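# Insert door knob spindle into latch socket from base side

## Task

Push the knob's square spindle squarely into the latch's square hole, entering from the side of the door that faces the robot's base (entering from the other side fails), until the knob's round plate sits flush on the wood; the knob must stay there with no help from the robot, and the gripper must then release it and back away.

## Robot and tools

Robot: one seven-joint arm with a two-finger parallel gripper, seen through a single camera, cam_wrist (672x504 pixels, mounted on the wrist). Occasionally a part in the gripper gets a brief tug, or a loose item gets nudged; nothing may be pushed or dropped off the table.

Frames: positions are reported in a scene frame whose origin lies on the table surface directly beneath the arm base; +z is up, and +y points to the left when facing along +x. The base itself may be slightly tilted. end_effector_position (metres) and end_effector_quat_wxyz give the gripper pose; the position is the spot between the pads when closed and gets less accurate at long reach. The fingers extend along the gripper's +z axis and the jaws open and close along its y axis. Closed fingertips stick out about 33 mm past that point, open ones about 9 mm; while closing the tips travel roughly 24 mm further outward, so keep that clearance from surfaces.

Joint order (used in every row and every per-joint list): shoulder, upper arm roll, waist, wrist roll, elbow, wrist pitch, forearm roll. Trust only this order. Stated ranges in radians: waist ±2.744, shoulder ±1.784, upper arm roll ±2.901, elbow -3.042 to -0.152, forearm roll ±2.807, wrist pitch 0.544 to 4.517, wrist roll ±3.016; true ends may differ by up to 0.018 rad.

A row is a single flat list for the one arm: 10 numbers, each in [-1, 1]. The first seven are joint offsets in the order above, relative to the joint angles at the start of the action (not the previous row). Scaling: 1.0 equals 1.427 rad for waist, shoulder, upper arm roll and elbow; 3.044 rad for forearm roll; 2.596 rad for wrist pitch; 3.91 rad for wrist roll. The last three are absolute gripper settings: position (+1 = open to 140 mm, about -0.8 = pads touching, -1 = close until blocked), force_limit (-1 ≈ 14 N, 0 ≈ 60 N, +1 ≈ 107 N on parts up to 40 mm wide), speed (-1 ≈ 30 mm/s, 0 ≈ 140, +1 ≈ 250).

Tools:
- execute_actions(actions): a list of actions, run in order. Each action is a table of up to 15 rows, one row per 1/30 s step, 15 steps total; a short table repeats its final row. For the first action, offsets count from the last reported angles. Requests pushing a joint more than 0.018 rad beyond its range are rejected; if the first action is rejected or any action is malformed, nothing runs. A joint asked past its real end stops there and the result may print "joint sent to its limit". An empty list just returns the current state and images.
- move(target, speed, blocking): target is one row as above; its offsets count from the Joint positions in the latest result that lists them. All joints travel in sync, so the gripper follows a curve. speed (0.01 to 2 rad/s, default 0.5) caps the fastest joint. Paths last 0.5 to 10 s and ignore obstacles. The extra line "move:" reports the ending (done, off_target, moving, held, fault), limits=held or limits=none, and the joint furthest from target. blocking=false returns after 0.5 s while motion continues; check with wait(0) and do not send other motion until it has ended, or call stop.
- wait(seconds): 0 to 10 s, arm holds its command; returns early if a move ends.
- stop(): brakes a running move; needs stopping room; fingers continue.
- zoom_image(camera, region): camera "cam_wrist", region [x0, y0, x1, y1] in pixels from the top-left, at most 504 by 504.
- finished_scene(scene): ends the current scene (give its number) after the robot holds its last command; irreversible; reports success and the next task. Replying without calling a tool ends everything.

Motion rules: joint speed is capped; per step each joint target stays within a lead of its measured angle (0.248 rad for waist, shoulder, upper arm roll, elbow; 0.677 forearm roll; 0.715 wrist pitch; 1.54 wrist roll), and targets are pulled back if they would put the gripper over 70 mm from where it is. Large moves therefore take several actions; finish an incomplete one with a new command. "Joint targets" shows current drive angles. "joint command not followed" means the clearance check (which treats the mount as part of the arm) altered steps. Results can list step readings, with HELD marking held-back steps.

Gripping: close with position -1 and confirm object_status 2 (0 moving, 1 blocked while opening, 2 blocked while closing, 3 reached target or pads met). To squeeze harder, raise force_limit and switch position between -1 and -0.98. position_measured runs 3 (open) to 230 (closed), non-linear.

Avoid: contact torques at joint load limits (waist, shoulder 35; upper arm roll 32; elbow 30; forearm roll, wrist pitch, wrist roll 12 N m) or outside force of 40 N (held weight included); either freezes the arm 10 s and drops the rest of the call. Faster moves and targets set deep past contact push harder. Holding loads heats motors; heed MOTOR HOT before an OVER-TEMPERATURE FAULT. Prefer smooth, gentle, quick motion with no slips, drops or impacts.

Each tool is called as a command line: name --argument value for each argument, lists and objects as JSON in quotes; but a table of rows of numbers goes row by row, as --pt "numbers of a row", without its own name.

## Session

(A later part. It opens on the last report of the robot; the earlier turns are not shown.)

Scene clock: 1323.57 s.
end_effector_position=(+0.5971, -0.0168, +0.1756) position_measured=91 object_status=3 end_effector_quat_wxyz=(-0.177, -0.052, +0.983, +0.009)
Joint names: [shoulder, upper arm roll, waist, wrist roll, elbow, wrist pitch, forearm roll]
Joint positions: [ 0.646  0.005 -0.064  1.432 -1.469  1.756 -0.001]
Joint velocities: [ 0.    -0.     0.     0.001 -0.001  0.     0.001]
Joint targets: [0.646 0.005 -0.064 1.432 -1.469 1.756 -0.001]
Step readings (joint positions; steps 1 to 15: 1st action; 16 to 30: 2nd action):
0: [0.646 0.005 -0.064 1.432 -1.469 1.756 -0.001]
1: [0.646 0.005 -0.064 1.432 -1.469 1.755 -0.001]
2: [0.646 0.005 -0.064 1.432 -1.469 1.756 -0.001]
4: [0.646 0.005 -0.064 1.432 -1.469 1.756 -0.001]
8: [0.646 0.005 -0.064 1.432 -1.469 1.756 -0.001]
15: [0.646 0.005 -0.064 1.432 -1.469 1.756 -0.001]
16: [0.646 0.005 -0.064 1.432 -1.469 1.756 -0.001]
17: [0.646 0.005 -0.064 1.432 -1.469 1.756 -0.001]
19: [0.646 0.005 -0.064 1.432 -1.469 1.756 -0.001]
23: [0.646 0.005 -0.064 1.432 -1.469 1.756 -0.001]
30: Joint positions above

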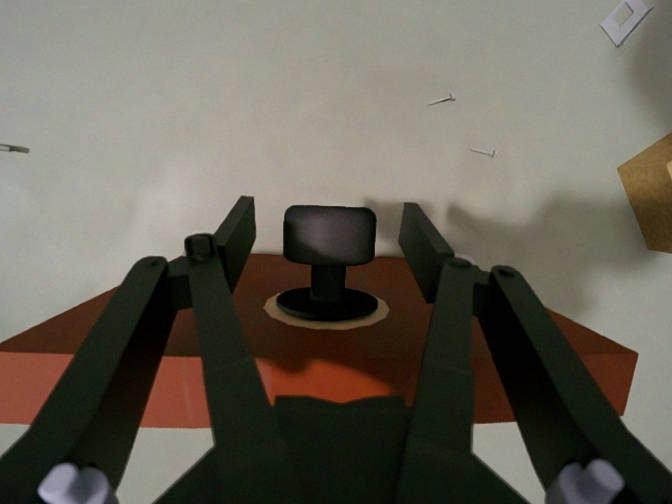

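move --target '[-0.034,0,0.004,0,0.167,-0.0813,0,0.3,1,0]' --speed 0.3

zoom_image --camera "cam_wrist" --region '[275, 185, 375, 250]'

Scene clock: 1330.87 s.
end_effector_position=(+0.6334, -0.0143, +0.2973) position_measured=91 object_status=3 end_effector_quat_wxyz=(-0.138, -0.055, +0.989, +0.006)
Joint names: [shoulder, upper arm roll, waist, wrist roll, elbow, wrist pitch, forearm roll]
Joint positions: [ 0.596  0.005 -0.061  1.432 -1.232  1.547 -0.001]
Joint velocities: [-0.001 -0.     0.     0.     0.001 -0.003 -0.   ]
Joint targets: [0.597 0.005 -0.059 1.432 -1.231 1.545 -0.001]
move: done; limits=none; farthest joint: the waist, 0.003 radians from its target (0.006 radians at the start)

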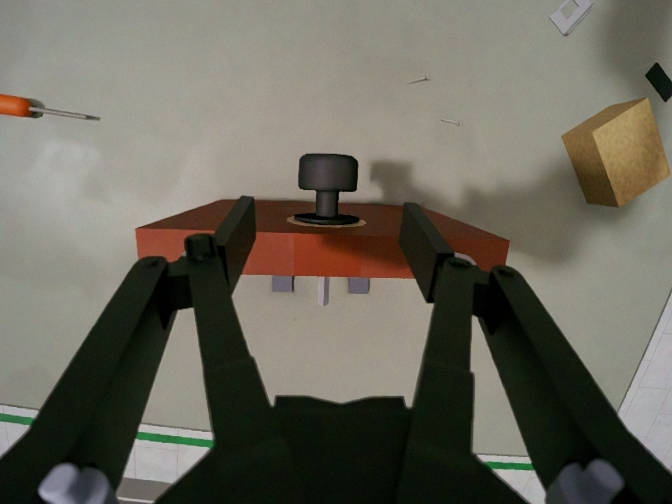

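Region (275, 185, 375, 250) of cam_wrist's 672x504 image, scaled by 5.040, with more detail than that image has; it fills the top 328 rows of this view, and the rest is white.

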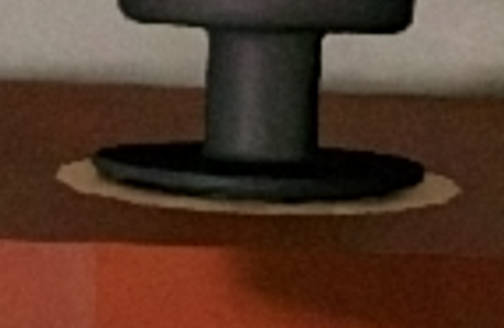

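move --target '[-0.293,0,-0.006,0,-0.536,0.204,0,-0.8,0,0.5]' --speed 0.7

Scene clock: 1341.03 s.
end_effector_position=(+0.5553, -0.0161, +0.2505) position_measured=229 object_status=3 end_effector_quat_wxyz=(-0.049, -0.053, +0.997, -0.003)
Joint names: [shoulder, upper arm roll, waist, wrist roll, elbow, wrist pitch, forearm roll]
Joint positions: [ 0.18   0.005 -0.067  1.432 -1.995  2.074 -0.001]
Joint velocities: [-0.001  0.001 -0.     0.001 -0.001  0.004  0.002]
Joint targets: [0.178 0.005 -0.070 1.432 -1.997 2.077 -0.001]
move: done; limits=none; farthest joint: the waist, 0.002 radians from its target (0.009 radians at the start)

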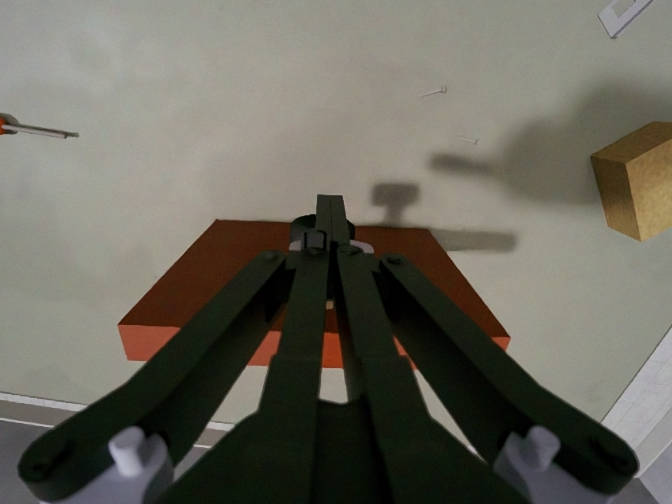

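move --target '[0.062,0,-0.004,0,-0.0413,0.0575,0,-0.8,0,0.5]' --speed 0.25

Scene clock: 1343.80 s.
end_effector_position=(+0.5552, -0.0187, +0.1858) position_measured=229 object_status=3 end_effector_quat_wxyz=(-0.049, -0.051, +0.997, -0.002)
Joint names: [shoulder, upper arm roll, waist, wrist roll, elbow, wrist pitch, forearm roll]
Joint positions: [ 0.268  0.005 -0.071  1.432 -2.054  2.221 -0.001]
Joint velocities: [ 0.002  0.     0.001  0.    -0.     0.005 -0.001]
Joint targets: [0.268 0.005 -0.073 1.432 -2.054 2.224 -0.001]
move: done; limits=none; farthest joint: the waist, 0.002 radians from its target (0.005 radians at the start)

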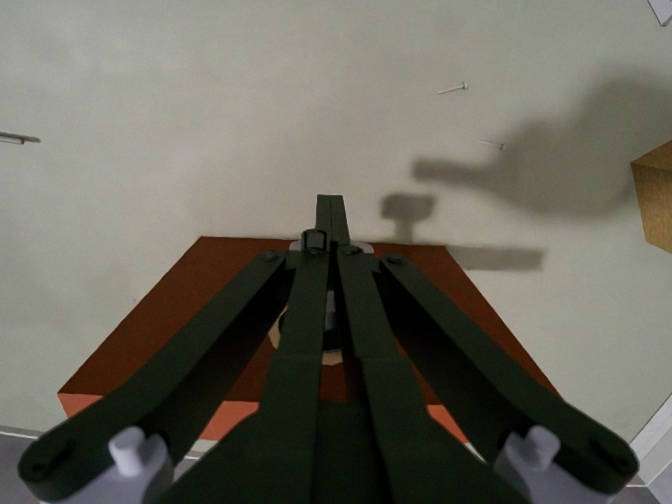

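execute_actions --actions '[[[0.001,0,0.001,0,0.0045,0,0,-0.8,0,0.5],[0.002,0,0.001,0,0.006,-0.0003,0,-0.8,0,0.5],[0.003,0,0.001,0,0.0075,-0.0006,0,-0.8,0,0.5],[0.004,0,0.0012,0,0.009,-0.0009,0,-0.8,0,0.5],[0.005,0,0.0014,0,0.0105,-0.0012,0,-0.8,0,0.5],[0.006,0,0.0015,0,0.012,-0.0015,0,-0.8,0,0.5],[0.007,0,0.0016,0,0.0135,-0.0018,0,-0.8,0,0.5],[0.008,0,0.0017,0,0.015,-0.0021,0,-0.8,0,0.5],[0.009,0,0.0018,0,0.0165,-0.0024,0,-0.8,0,0.5],[0.01,0,0.0019,0,0.018,-0.0027,0,-0.8,0,0.5],[0.011,0,0.002,0,0.0195,-0.003,0,-0.8,0,0.5]],[[0.0007,0,0.001,0,0.004,0,0,-0.8,0,0.5],[0.0014,0,0.001,0,0.005,-0.0002,0,-0.8,0,0.5],[0.0021,0,0.001,0,0.006,-0.0004,0,-0.8,0,0.5],[0.0028,0,0.0012,0,0.007,-0.0006,0,-0.8,0,0.5],[0.0035,0,0.0014,0,0.008,-0.0008,0,-0.8,0,0.5],[0.0042,0,0.0015,0,0.009,-0.001,0,-0.8,0,0.5],[0.0049,0,0.0016,0,0.01,-0.0012,0,-0.8,0,0.5],[0.0056,0,0.0016,0,0.011,-0.0014,0,-0.8,0,0.5],[0.0063,0,0.0017,0,0.012,-0.0016,0,-0.8,0,0.5],[0.007,0,0.0017,0,0.013,-0.0018,0,-0.8,0,0.5],[0.0077,0,0.0018,0,0.014,-0.002,0,-0.8,0,0.5],[0.0084,0,0.0018,0,0.015,-0.0022,0,-0.8,0,0.5]]]'

Scene clock: 1352.30 s.
end_effector_position=(+0.5684, -0.0189, +0.1892) position_measured=229 object_status=3 end_effector_quat_wxyz=(-0.045, -0.052, +0.998, -0.003)
Joint names: [shoulder, upper arm roll, waist, wrist roll, elbow, wrist pitch, forearm roll]
Joint positions: [ 0.291  0.005 -0.07   1.432 -2.011  2.209 -0.001]
Joint velocities: [ 0.007  0.001  0.    -0.     0.009 -0.01  -0.   ]
Joint targets: [0.293 0.005 -0.068 1.432 -2.007 2.211 -0.001]
Step readings (joint positions; steps 1 to 15: 1st action; 16 to 30: 2nd action):
0: [0.268 0.005 -0.071 1.432 -2.054 2.222 -0.001]
1: [0.268 0.005 -0.071 1.432 -2.053 2.222 -0.001]
2: [0.269 0.005 -0.071 1.432 -2.051 2.222 -0.001]
4: [0.270 0.005 -0.071 1.432 -2.047 2.222 -0.001]
8: [0.274 0.005 -0.071 1.432 -2.038 2.220 -0.001]
15: [0.281 0.005 -0.070 1.432 -2.028 2.217 -0.001]
16: [0.282 0.005 -0.070 1.432 -2.027 2.217 -0.001]
17: [0.282 0.005 -0.070 1.432 -2.026 2.217 -0.001]
19: [0.282 0.005 -0.070 1.432 -2.023 2.217 -0.001]
23: [0.285 0.005 -0.070 1.432 -2.018 2.214 -0.001]
30: Joint positions above

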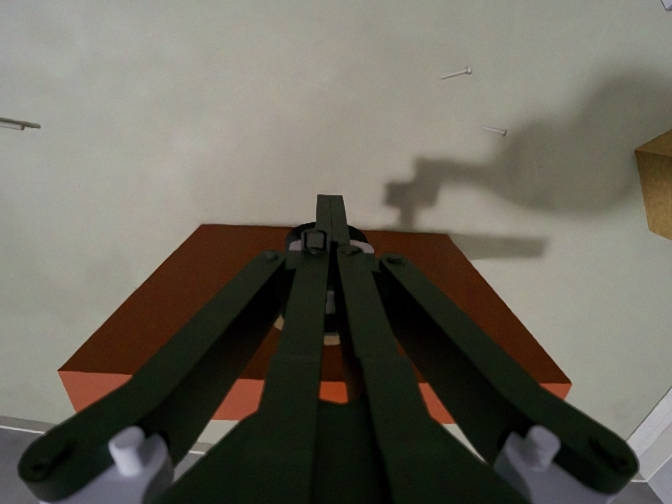

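execute_actions --actions '[[[0.002,0,0.001,0,0.003,0,0,-0.8,0,0.5],[0.0025,0,0.001,0,0.0036,0,0,-0.8,0,0.5],[0.003,0,0.001,0,0.0042,0,0,-0.8,0,0.5],[0.0035,0,0.001,0,0.0048,0,0,-0.8,0,0.5],[0.004,0,0.001,0,0.0054,0,0,-0.8,0,0.5],[0.0045,0,0.001,0,0.006,0,0,-0.8,0,0.5],[0.005,0,0.001,0,0.0066,0,0,-0.8,0,0.5],[0.0055,0,0.001,0,0.0072,0,0,-0.8,0,0.5],[0.006,0,0.001,0,0.0078,0,0,-0.8,0,0.5],[0.0065,0,0.001,0,0.0084,0,0,-0.8,0,0.5]]]'

Scene clock: 1357.00 s.
end_effector_position=(+0.5685, -0.0188, +0.1879) position_measured=229 object_status=3 end_effector_quat_wxyz=(-0.048, -0.052, +0.998, -0.002)
Joint names: [shoulder, upper arm roll, waist, wrist roll, elbow, wrist pitch, forearm roll]
Joint positions: [ 0.298  0.005 -0.07   1.432 -2.003  2.203 -0.001]
Joint velocities: [ 0.002 -0.     0.002 -0.     0.004 -0.003  0.   ]
Joint targets: [0.300 0.005 -0.069 1.432 -1.999 2.209 -0.001]
Step readings (joint positions):
0: [0.292 0.005 -0.070 1.432 -2.009 2.208 -0.001]
1: [0.292 0.005 -0.070 1.432 -2.009 2.208 -0.001]
2: [0.292 0.005 -0.070 1.432 -2.009 2.208 -0.001]
4: [0.293 0.005 -0.070 1.432 -2.008 2.207 -0.001]
8: [0.295 0.005 -0.070 1.432 -2.006 2.205 -0.001]
15: Joint positions above

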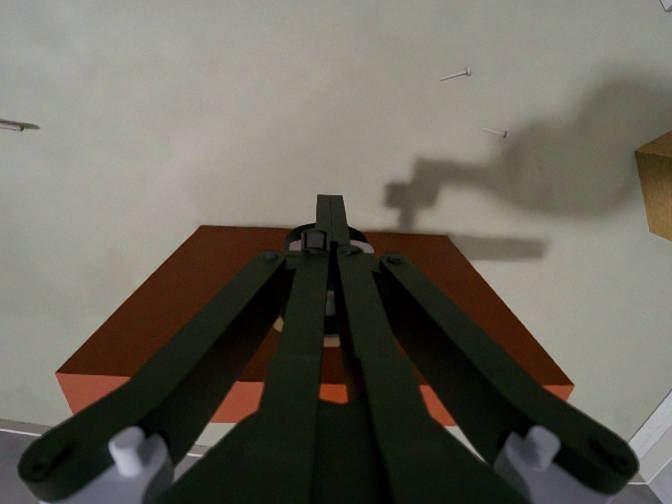

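execute_actions --actions '[[[0.001,0,0,0,0.003,0.002,0,-0.8,0,0.5],[0.001,0,0,0,0.0035,0.0023,0,-0.8,0,0.5],[0.001,0,0,0,0.004,0.0026,0,-0.8,0,0.5],[0.001,0,0,0,0.0045,0.003,0,-0.8,0,0.5],[0.001,0,0,0,0.005,0.0033,0,-0.8,0,0.5],[0.001,0,0,0,0.0055,0.0036,0,-0.8,0,0.5],[0.001,0,0,0,0.006,0.004,0,-0.8,0,0.5]]]'

Scene clock: 1361.10 s.
end_effector_position=(+0.5690, -0.0188, +0.1886) position_measured=229 object_status=3 end_effector_quat_wxyz=(-0.048, -0.052, +0.998, -0.002)
Joint names: [shoulder, upper arm roll, waist, wrist roll, elbow, wrist pitch, forearm roll]
Joint positions: [ 0.298  0.005 -0.07   1.432 -2.     2.2   -0.001]
Joint velocities: [-0.     0.    -0.002 -0.     0.001  0.     0.   ]
Joint targets: [0.299 0.005 -0.070 1.432 -1.994 2.213 -0.001]
Step readings (joint positions):
0: [0.298 0.005 -0.070 1.432 -2.002 2.202 -0.001]
1: [0.298 0.005 -0.070 1.432 -2.002 2.202 -0.001]
2: [0.298 0.005 -0.070 1.432 -2.002 2.202 -0.001]
4: [0.298 0.005 -0.070 1.432 -2.002 2.202 -0.001]
8: [0.298 0.005 -0.070 1.432 -2.001 2.201 -0.001]
15: Joint positions above

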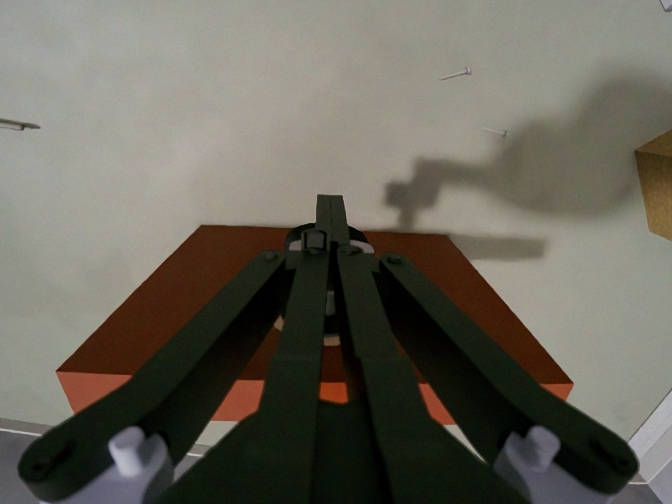

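execute_actions --actions '[[[-0.002,0,0,0,-0.001,0,0,-0.8,0,0.5],[-0.003,0,0,0,-0.002,0,0,-0.8,0,0.5],[-0.004,0,0,0,-0.003,0,0,-0.8,0,0.5],[-0.005,0,0,0,-0.004,0,0,-0.8,0,0.5],[-0.007,0,0,0,-0.006,0.001,0,-0.8,0,0.5],[-0.009,0,0,0,-0.008,0.001,0,-0.8,0,0.5],[-0.011,0,0,0,-0.011,0.002,0,-0.8,0,0.5],[-0.013,0,0,0,-0.014,0.002,0,-0.8,0,0.5],[-0.015,0,0,0,-0.017,0.003,0,-0.8,0,0.5],[-0.017,0,0,0,-0.02,0.003,0,-0.8,0,0.5]]]'

move --target '[-0.09,0,0,0,0.03,-0.05,0,0.6,0,0.5]' --speed 0.3

zoom_image --camera "cam_wrist" --region '[250, 200, 410, 340]'

Scene clock: 1367.40 s.
end_effector_position=(+0.5623, -0.0186, +0.1911) position_measured=229 object_status=3 end_effector_quat_wxyz=(-0.047, -0.052, +0.998, -0.002)
Joint names: [shoulder, upper arm roll, waist, wrist roll, elbow, wrist pitch, forearm roll]
Joint positions: [ 0.276  0.005 -0.07   1.432 -2.026  2.205 -0.001]
Joint velocities: [-0.006  0.     0.001  0.001 -0.012  0.008  0.001]
Joint targets: [0.274 0.005 -0.070 1.432 -2.029 2.208 -0.001]
Step readings (joint positions):
0: [0.298 0.005 -0.070 1.432 -2.000 2.200 -0.001]
1: [0.298 0.005 -0.070 1.432 -2.001 2.200 -0.001]
2: [0.298 0.005 -0.070 1.432 -2.001 2.200 -0.001]
4: [0.296 0.005 -0.070 1.432 -2.003 2.200 -0.001]
8: [0.287 0.005 -0.070 1.432 -2.012 2.201 -0.001]
15: Joint positions above

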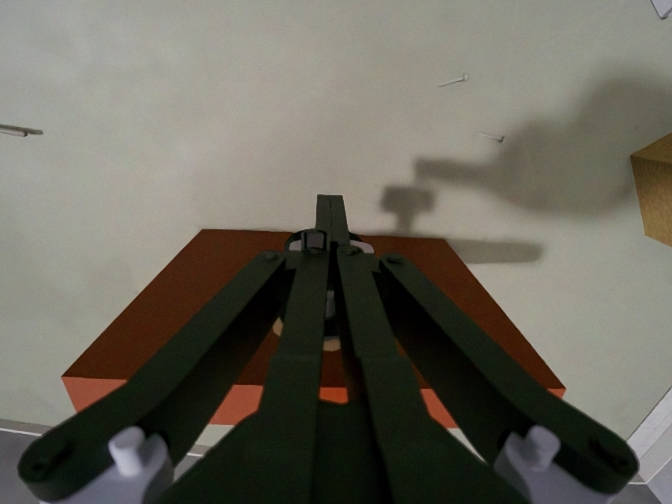

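Scene clock: 1368.57 s.
end_effector_position=(+0.5678, -0.0178, +0.2748) position_measured=53 object_status=3 end_effector_quat_wxyz=(-0.024, -0.052, +0.998, -0.005)
Joint names: [shoulder, upper arm roll, waist, wrist roll, elbow, wrist pitch, forearm roll]
Joint positions: [ 0.146  0.005 -0.07   1.432 -1.983  2.078 -0.001]
Joint velocities: [-0.    -0.    -0.    -0.002  0.002 -0.004 -0.001]
Joint targets: [0.148 0.005 -0.070 1.432 -1.984 2.075 -0.001]
move: done; limits=none; farthest joint: the wrist pitch, 0.003 radians from its target (0.130 radians at the start)

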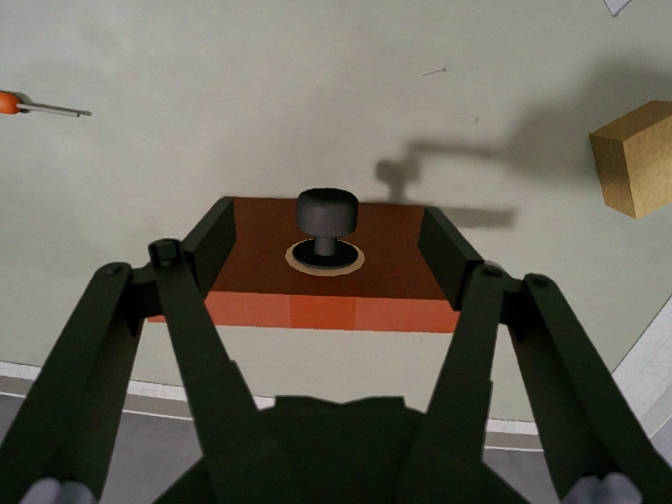

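Region (250, 200, 410, 340) of cam_wrist's 672x504 image, scaled by 3.150, with more detail than that image has; it fills the top 441 rows of this view, and the rest is white.

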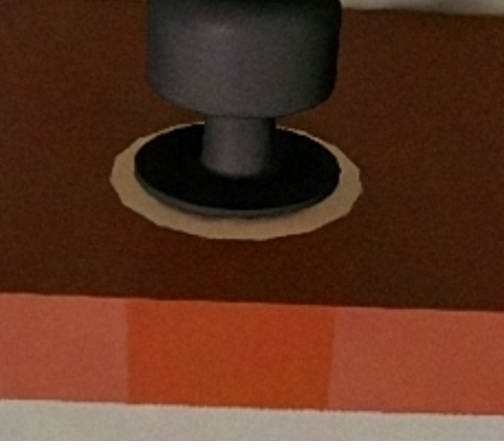

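zoom_image --camera "cam_wrist" --region '[280, 232, 370, 282]'

Region (280, 232, 370, 282) of cam_wrist's 672x504 image, scaled by 5.600, with more detail than that image has.

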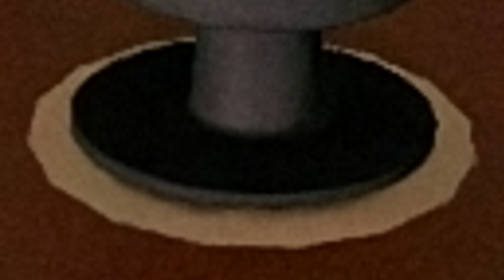

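move --target '[0.3055,0,0.0055,0,0.2825,-0.0825,0,0.3,1,0]' --speed 0.4

zoom_image --camera "cam_wrist" --region '[240, 190, 420, 350]'

Scene clock: 1388.27 s.
end_effector_position=(+0.5977, -0.0168, +0.1726) position_measured=91 object_status=3 end_effector_quat_wxyz=(-0.146, -0.053, +0.988, +0.007)
Joint names: [shoulder, upper arm roll, waist, wrist roll, elbow, wrist pitch, forearm roll]
Joint positions: [ 0.582  0.005 -0.065  1.432 -1.581  1.866 -0.001]
Joint velocities: [-0.    -0.     0.002 -0.001 -0.    -0.004  0.001]
Joint targets: [0.582 0.005 -0.062 1.432 -1.580 1.864 -0.001]
move: done; limits=none; farthest joint: the waist, 0.002 radians from its target (0.008 radians at the start)

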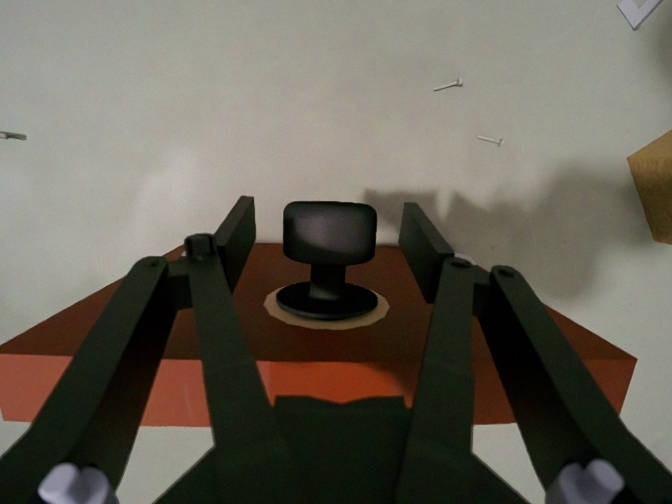

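Region (240, 190, 420, 350) of cam_wrist's 672x504 image, scaled by 2.800, with more detail than that image has.

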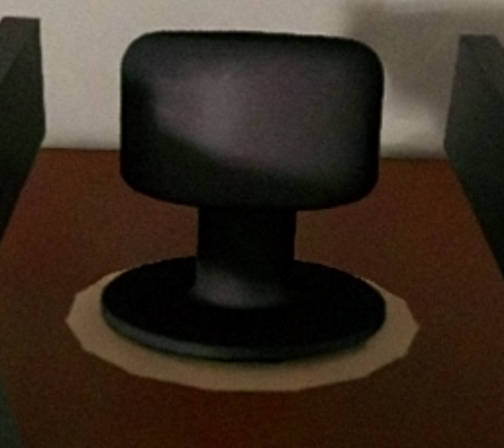

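execute_actions --actions '[[[0,0,0,0,0,0,0,-0.98,1,-0.2]],[[0,0,0,0,0,0,0,-0.98,1,-0.4]],[[0,0,0,0,0,0,0,-0.98,1,-0.4]]]'

zoom_image --camera "cam_wrist" --region '[265, 270, 395, 370]'

Scene clock: 1397.80 s.
end_effector_position=(+0.5977, -0.0167, +0.1732) position_measured=153 object_status=2 end_effector_quat_wxyz=(-0.146, -0.053, +0.988, +0.007)
Joint names: [shoulder, upper arm roll, waist, wrist roll, elbow, wrist pitch, forearm roll]
Joint positions: [ 0.581  0.005 -0.064  1.432 -1.581  1.865 -0.001]
Joint velocities: [ 0.001 -0.    -0.001 -0.    -0.001  0.     0.   ]
Joint targets: [0.581 0.005 -0.064 1.432 -1.581 1.865 -0.001]
Step readings (joint positions; steps 1 to 15: 1st action; 16 to 30: 2nd action; 31 to 45: 3rd action):
0: [0.582 0.005 -0.064 1.432 -1.581 1.865 -0.001]
1: [0.582 0.005 -0.064 1.432 -1.581 1.865 -0.001]
2: [0.582 0.005 -0.064 1.432 -1.581 1.865 -0.001]
4: [0.582 0.005 -0.064 1.432 -1.581 1.865 -0.001]
8: [0.582 0.005 -0.064 1.432 -1.581 1.865 -0.001]
15: [0.581 0.005 -0.064 1.432 -1.581 1.865 -0.001]
16: [0.581 0.005 -0.064 1.432 -1.581 1.865 -0.001]
17: [0.581 0.005 -0.064 1.432 -1.581 1.865 -0.001]
19: [0.581 0.005 -0.064 1.432 -1.581 1.865 -0.001]
23: [0.581 0.005 -0.064 1.432 -1.581 1.865 -0.001]
30: [0.581 0.005 -0.064 1.432 -1.581 1.865 -0.001]
31: [0.581 0.005 -0.064 1.432 -1.581 1.865 -0.001]
32: [0.581 0.005 -0.064 1.432 -1.581 1.865 -0.001]
34: [0.581 0.005 -0.064 1.432 -1.581 1.865 -0.001]
38: [0.581 0.005 -0.064 1.432 -1.581 1.865 -0.001]
45: Joint positions above

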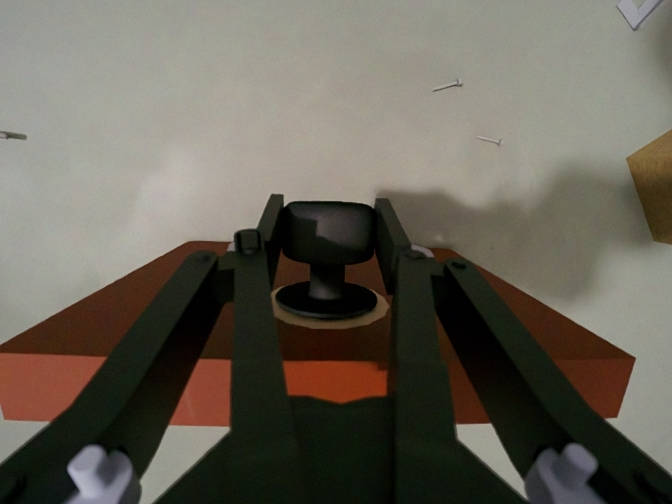

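Region (265, 270, 395, 370) of cam_wrist's 672x504 image, scaled by 3.877, with more detail than that image has; it fills the top 388 rows of this view, and the rest is white.

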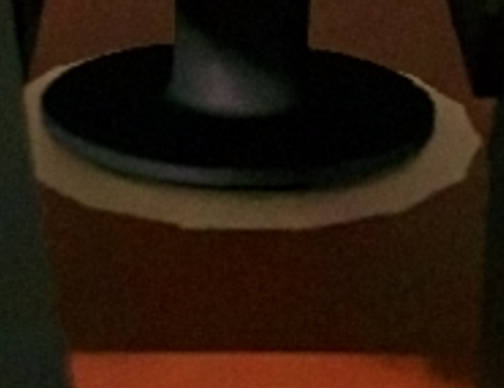

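execute_actions --actions '[[[0.001,0,0,0,0.003,-0.002,0,-0.98,1,-0.5],[0.002,0,0,0,0.0055,-0.0035,0,-0.98,1,-0.5],[0.0035,0,0,0,0.008,-0.005,0,-0.98,1,-0.5],[0.0047,0,0,0,0.0105,-0.0063,0,-0.98,1,-0.5],[0.006,0,0,0,0.013,-0.0076,0,-0.98,1,-0.5],[0.0072,0,0,0,0.0155,-0.0089,0,-0.98,1,-0.5],[0.0085,0,0,0,0.018,-0.0102,0,-0.98,1,-0.5],[0.0097,0,0,0,0.0205,-0.0115,0,-0.98,1,-0.5],[0.011,0,0,0,0.023,-0.0128,0,-0.98,1,-0.5],[0.0122,0,0,0,0.0255,-0.0141,0,-0.98,1,-0.5],[0.0135,0,0,0,0.028,-0.0154,0,-0.98,1,-0.5],[0.0147,0,0,0,0.0305,-0.0165,0,-0.98,1,-0.5],[0.016,0,0,0,0.0325,-0.0175,0,-0.98,1,-0.5],[0.017,0,0,0,0.034,-0.018,0,-0.98,1,-0.5],[0.018,0,0,0,0.0352,-0.0185,0,-0.98,1,-0.5]],[[0.0012,0,0,0,0.005,-0.003,0,-0.98,1,-0.5],[0.0024,0,0,0,0.0075,-0.0043,0,-0.98,1,-0.5],[0.0036,0,0,0,0.01,-0.0056,0,-0.98,1,-0.5],[0.0048,0,0,0,0.0125,-0.0069,0,-0.98,1,-0.5],[0.006,0,0,0,0.015,-0.0082,0,-0.98,1,-0.5],[0.0072,0,0,0,0.0175,-0.0095,0,-0.98,1,-0.5],[0.0085,0,0,0,0.02,-0.0108,0,-0.98,1,-0.5],[0.0097,0,0,0,0.0225,-0.0121,0,-0.98,1,-0.5],[0.011,0,0,0,0.025,-0.0134,0,-0.98,1,-0.5],[0.0122,0,0,0,0.0275,-0.0147,0,-0.98,1,-0.5],[0.0135,0,0,0,0.03,-0.0158,0,-0.98,1,-0.5],[0.0147,0,0,0,0.0325,-0.0165,0,-0.98,1,-0.5],[0.016,0,0,0,0.034,-0.017,0,-0.98,1,-0.5],[0.017,0,0,0,0.035,-0.0173,0,-0.98,1,-0.5],[0.0178,0,0,0,0.0355,-0.0175,0,-0.98,1,-0.5]]]'

wait --seconds 0.5

zoom_image --camera "cam_wrist" --region '[265, 270, 395, 370]'

Scene clock: 1408.27 s.
end_effector_position=(+0.6000, -0.0165, +0.1758) position_measured=153 object_status=2 end_effector_quat_wxyz=(-0.165, -0.053, +0.985, +0.008)
Joint names: [shoulder, upper arm roll, waist, wrist roll, elbow, wrist pitch, forearm roll]
Joint positions: [ 0.628  0.005 -0.064  1.432 -1.497  1.79  -0.001]
Joint velocities: [ 0.034  0.001 -0.     0.001  0.056 -0.05  -0.001]
Joint targets: [0.630 0.005 -0.064 1.432 -1.489 1.782 -0.001]
Step readings (joint positions; steps 1 to 15: 1st action; 16 to 30: 2nd action):
0: [0.581 0.005 -0.064 1.432 -1.581 1.865 -0.001]
1: [0.581 0.005 -0.064 1.432 -1.580 1.865 -0.001]
2: [0.582 0.005 -0.064 1.432 -1.579 1.863 -0.001]
4: [0.585 0.005 -0.064 1.432 -1.574 1.859 -0.001]
8: [0.592 0.005 -0.064 1.432 -1.562 1.848 -0.001]
15: [0.604 0.005 -0.064 1.432 -1.540 1.828 -0.001]
16: [0.605 0.005 -0.064 1.432 -1.538 1.826 -0.001]
17: [0.606 0.005 -0.064 1.432 -1.536 1.825 -0.001]
19: [0.609 0.005 -0.064 1.432 -1.531 1.820 -0.001]
23: [0.616 0.005 -0.064 1.432 -1.519 1.809 -0.001]
30: Joint positions above

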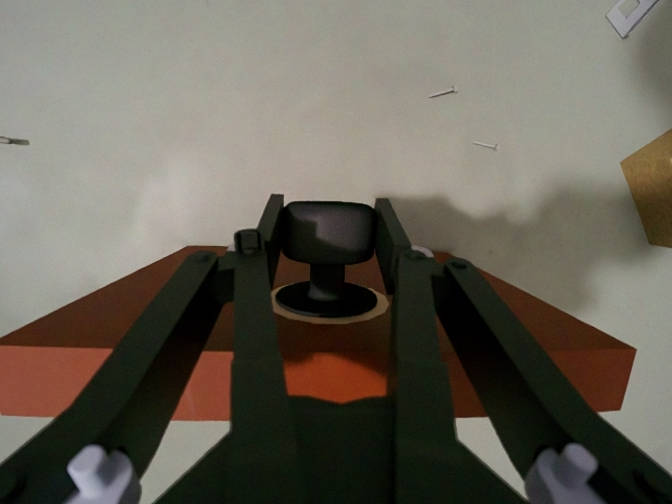

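Scene clock: 1408.77 s.
end_effector_position=(+0.6001, -0.0165, +0.1761) position_measured=153 object_status=2 end_effector_quat_wxyz=(-0.166, -0.053, +0.985, +0.009)
Joint names: [shoulder, upper arm roll, waist, wrist roll, elbow, wrist pitch, forearm roll]
Joint positions: [ 0.631  0.005 -0.064  1.432 -1.492  1.785 -0.001]
Joint velocities: [-0.     0.    -0.     0.001  0.    -0.001 -0.001]
Joint targets: [0.630 0.005 -0.064 1.432 -1.489 1.782 -0.001]
wait: 0.50 s; at rest by 0.27 s

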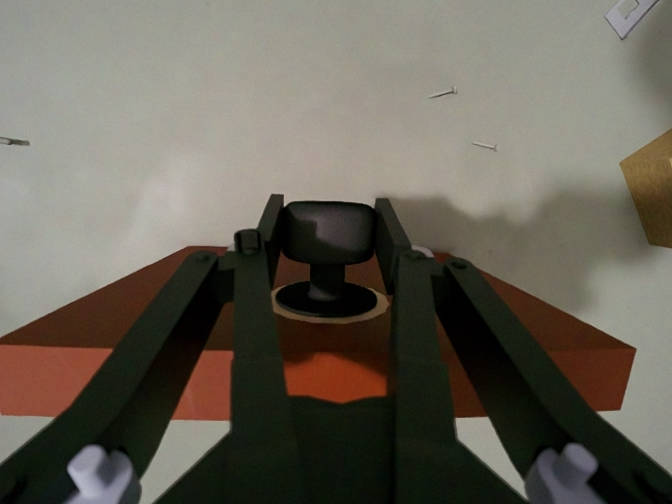

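Region (265, 270, 395, 370) of cam_wrist's 672x504 image, scaled by 3.877, with more detail than that image has; it fills the top 388 rows of this view, and the rest is white.

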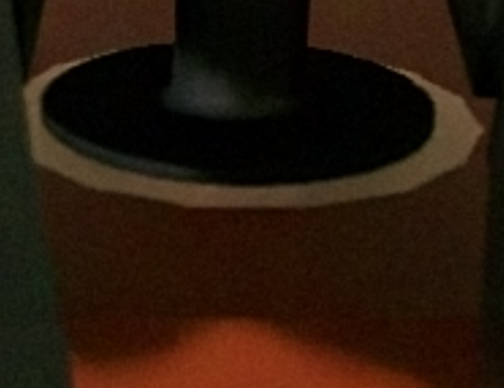

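execute_actions --actions '[[[0,0,0,0,0.003,0.0005,0,-0.98,1,-0.5],[0,0,0,0,0.0035,0.0008,0,-0.98,1,-0.5],[0,0,0,0,0.004,0.001,0,-0.98,1,-0.5],[0.0005,0,0,0,0.0045,0.001,0,-0.98,1,-0.5],[0.0005,0,0,0,0.005,0.001,0,-0.98,1,-0.5]],[[0,0,0,0,0,0,0,-0.2,1,-1]],[[0,0,0,0,0,0,0,0.3,1,0]]]'

zoom_image --camera "cam_wrist" --region '[265, 270, 395, 370]'

Scene clock: 1413.03 s.
end_effector_position=(+0.5998, -0.0165, +0.1757) position_measured=91 object_status=0 end_effector_quat_wxyz=(-0.167, -0.053, +0.984, +0.009)
Joint names: [shoulder, upper arm roll, waist, wrist roll, elbow, wrist pitch, forearm roll]
Joint positions: [ 0.633  0.005 -0.064  1.432 -1.49   1.783 -0.001]
Joint velocities: [-0.001 -0.001  0.001 -0.001 -0.    -0.     0.001]
Joint targets: [0.632 0.005 -0.064 1.432 -1.490 1.783 -0.001]
Step readings (joint positions; steps 1 to 15: 1st action; 16 to 30: 2nd action; 31 to 45: 3rd action):
0: [0.631 0.005 -0.064 1.432 -1.492 1.785 -0.001]
1: [0.631 0.005 -0.064 1.432 -1.492 1.785 -0.001]
2: [0.631 0.005 -0.064 1.432 -1.492 1.785 -0.001]
4: [0.632 0.005 -0.064 1.432 -1.491 1.784 -0.001]
8: [0.632 0.005 -0.064 1.432 -1.490 1.783 -0.001]
15: [0.632 0.005 -0.064 1.432 -1.490 1.783 -0.001]
16: [0.632 0.005 -0.064 1.432 -1.490 1.783 -0.001]
17: [0.632 0.005 -0.064 1.432 -1.490 1.783 -0.001]
19: [0.632 0.005 -0.064 1.432 -1.490 1.783 -0.001]
23: [0.632 0.005 -0.064 1.432 -1.490 1.783 -0.001]
30: [0.632 0.005 -0.064 1.432 -1.490 1.783 -0.001]
31: [0.633 0.005 -0.064 1.432 -1.490 1.783 -0.001]
32: [0.633 0.005 -0.064 1.432 -1.490 1.783 -0.001]
34: [0.633 0.005 -0.064 1.432 -1.490 1.783 -0.001]
38: [0.633 0.005 -0.064 1.432 -1.490 1.783 -0.001]
45: Joint positions above

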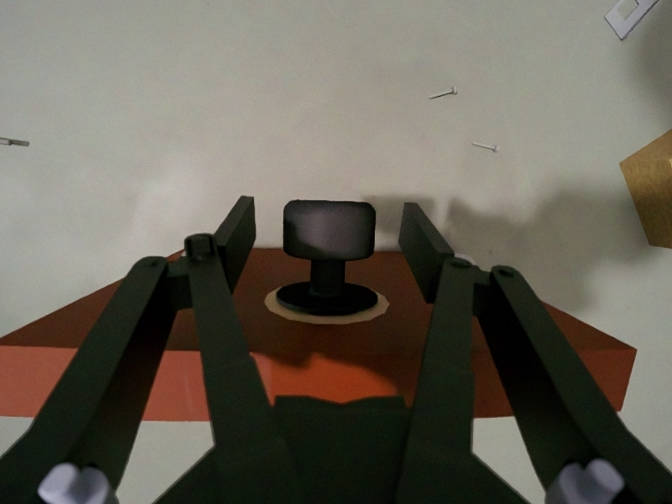

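Region (265, 270, 395, 370) of cam_wrist's 672x504 image, scaled by 3.877, with more detail than that image has; it fills the top 388 rows of this view, and the rest is white.

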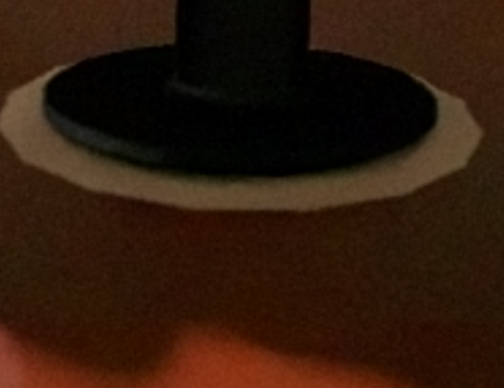

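move --target '[-0.15,0,0,0,-0.02,0.0,0,0.3,1,0]' --speed 0.4

Scene clock: 1415.80 s.
end_effector_position=(+0.6297, -0.0158, +0.2983) position_measured=91 object_status=3 end_effector_quat_wxyz=(-0.074, -0.054, +0.996, +0.000)
Joint names: [shoulder, upper arm roll, waist, wrist roll, elbow, wrist pitch, forearm roll]
Joint positions: [ 0.417  0.005 -0.064  1.432 -1.517  1.783 -0.001]
Joint velocities: [ 0.001 -0.     0.001  0.001  0.    -0.    -0.001]
Joint targets: [0.419 0.005 -0.064 1.432 -1.519 1.783 -0.001]
move: done; limits=none; farthest joint: the shoulder, 0.002 radians from its target (0.214 radians at the start)

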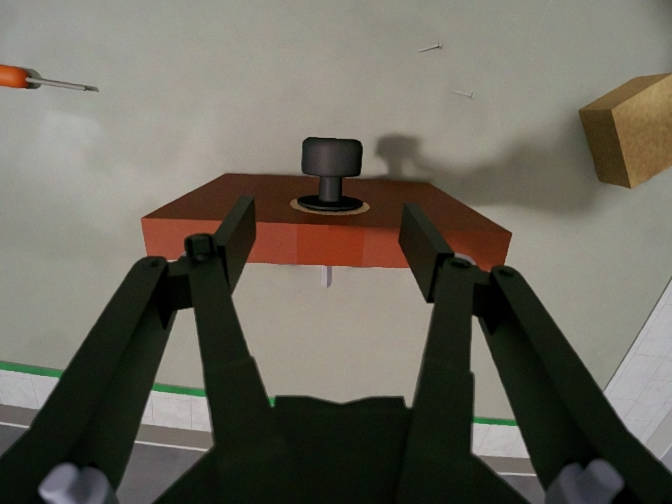

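zoom_image --camera "cam_wrist" --region '[280, 175, 380, 235]'

Region (280, 175, 380, 235) of cam_wrist's 672x504 image, scaled by 5.040, with more detail than that image has; it fills the top 302 rows of this view, and the rest is white.

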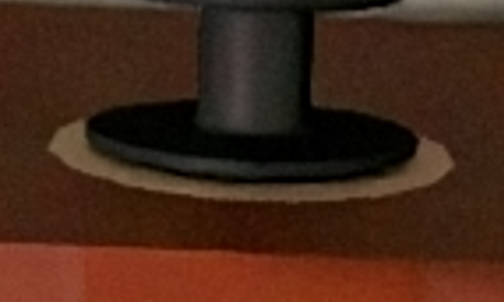

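move --target '[-0.12,0,0,0,-0.15,0.03,0,0.3,1,0]' --speed 0.5

finished_scene --scene 1

Scene clock: 1419.53 s.
end_effector_position=(+0.5914, -0.0144, +0.3137) position_measured=91 object_status=3 end_effector_quat_wxyz=(-0.058, -0.054, +0.997, -0.002)
Joint names: [shoulder, upper arm roll, waist, wrist roll, elbow, wrist pitch, forearm roll]
Joint positions: [ 0.248  0.005 -0.064  1.432 -1.73   1.858 -0.001]
Joint velocities: [-0.    -0.    -0.001 -0.    -0.001  0.004 -0.001]
Joint targets: [0.246 0.005 -0.064 1.432 -1.731 1.860 -0.001]
move: done; limits=none; farthest joint: the wrist pitch, 0.003 radians from its target (0.078 radians at the start)

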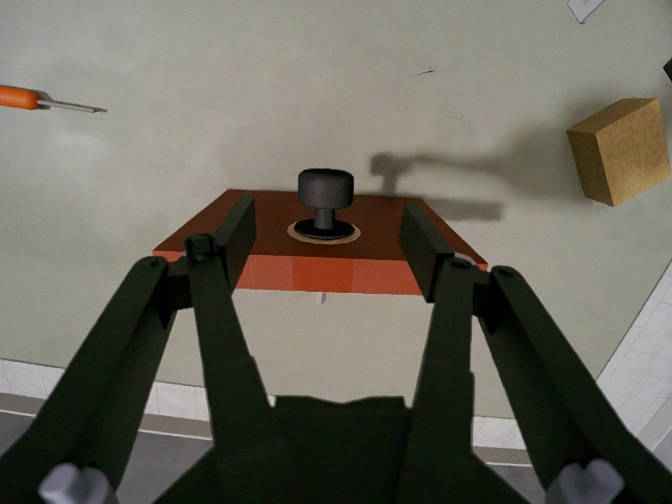

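The scene is finished: the task was done.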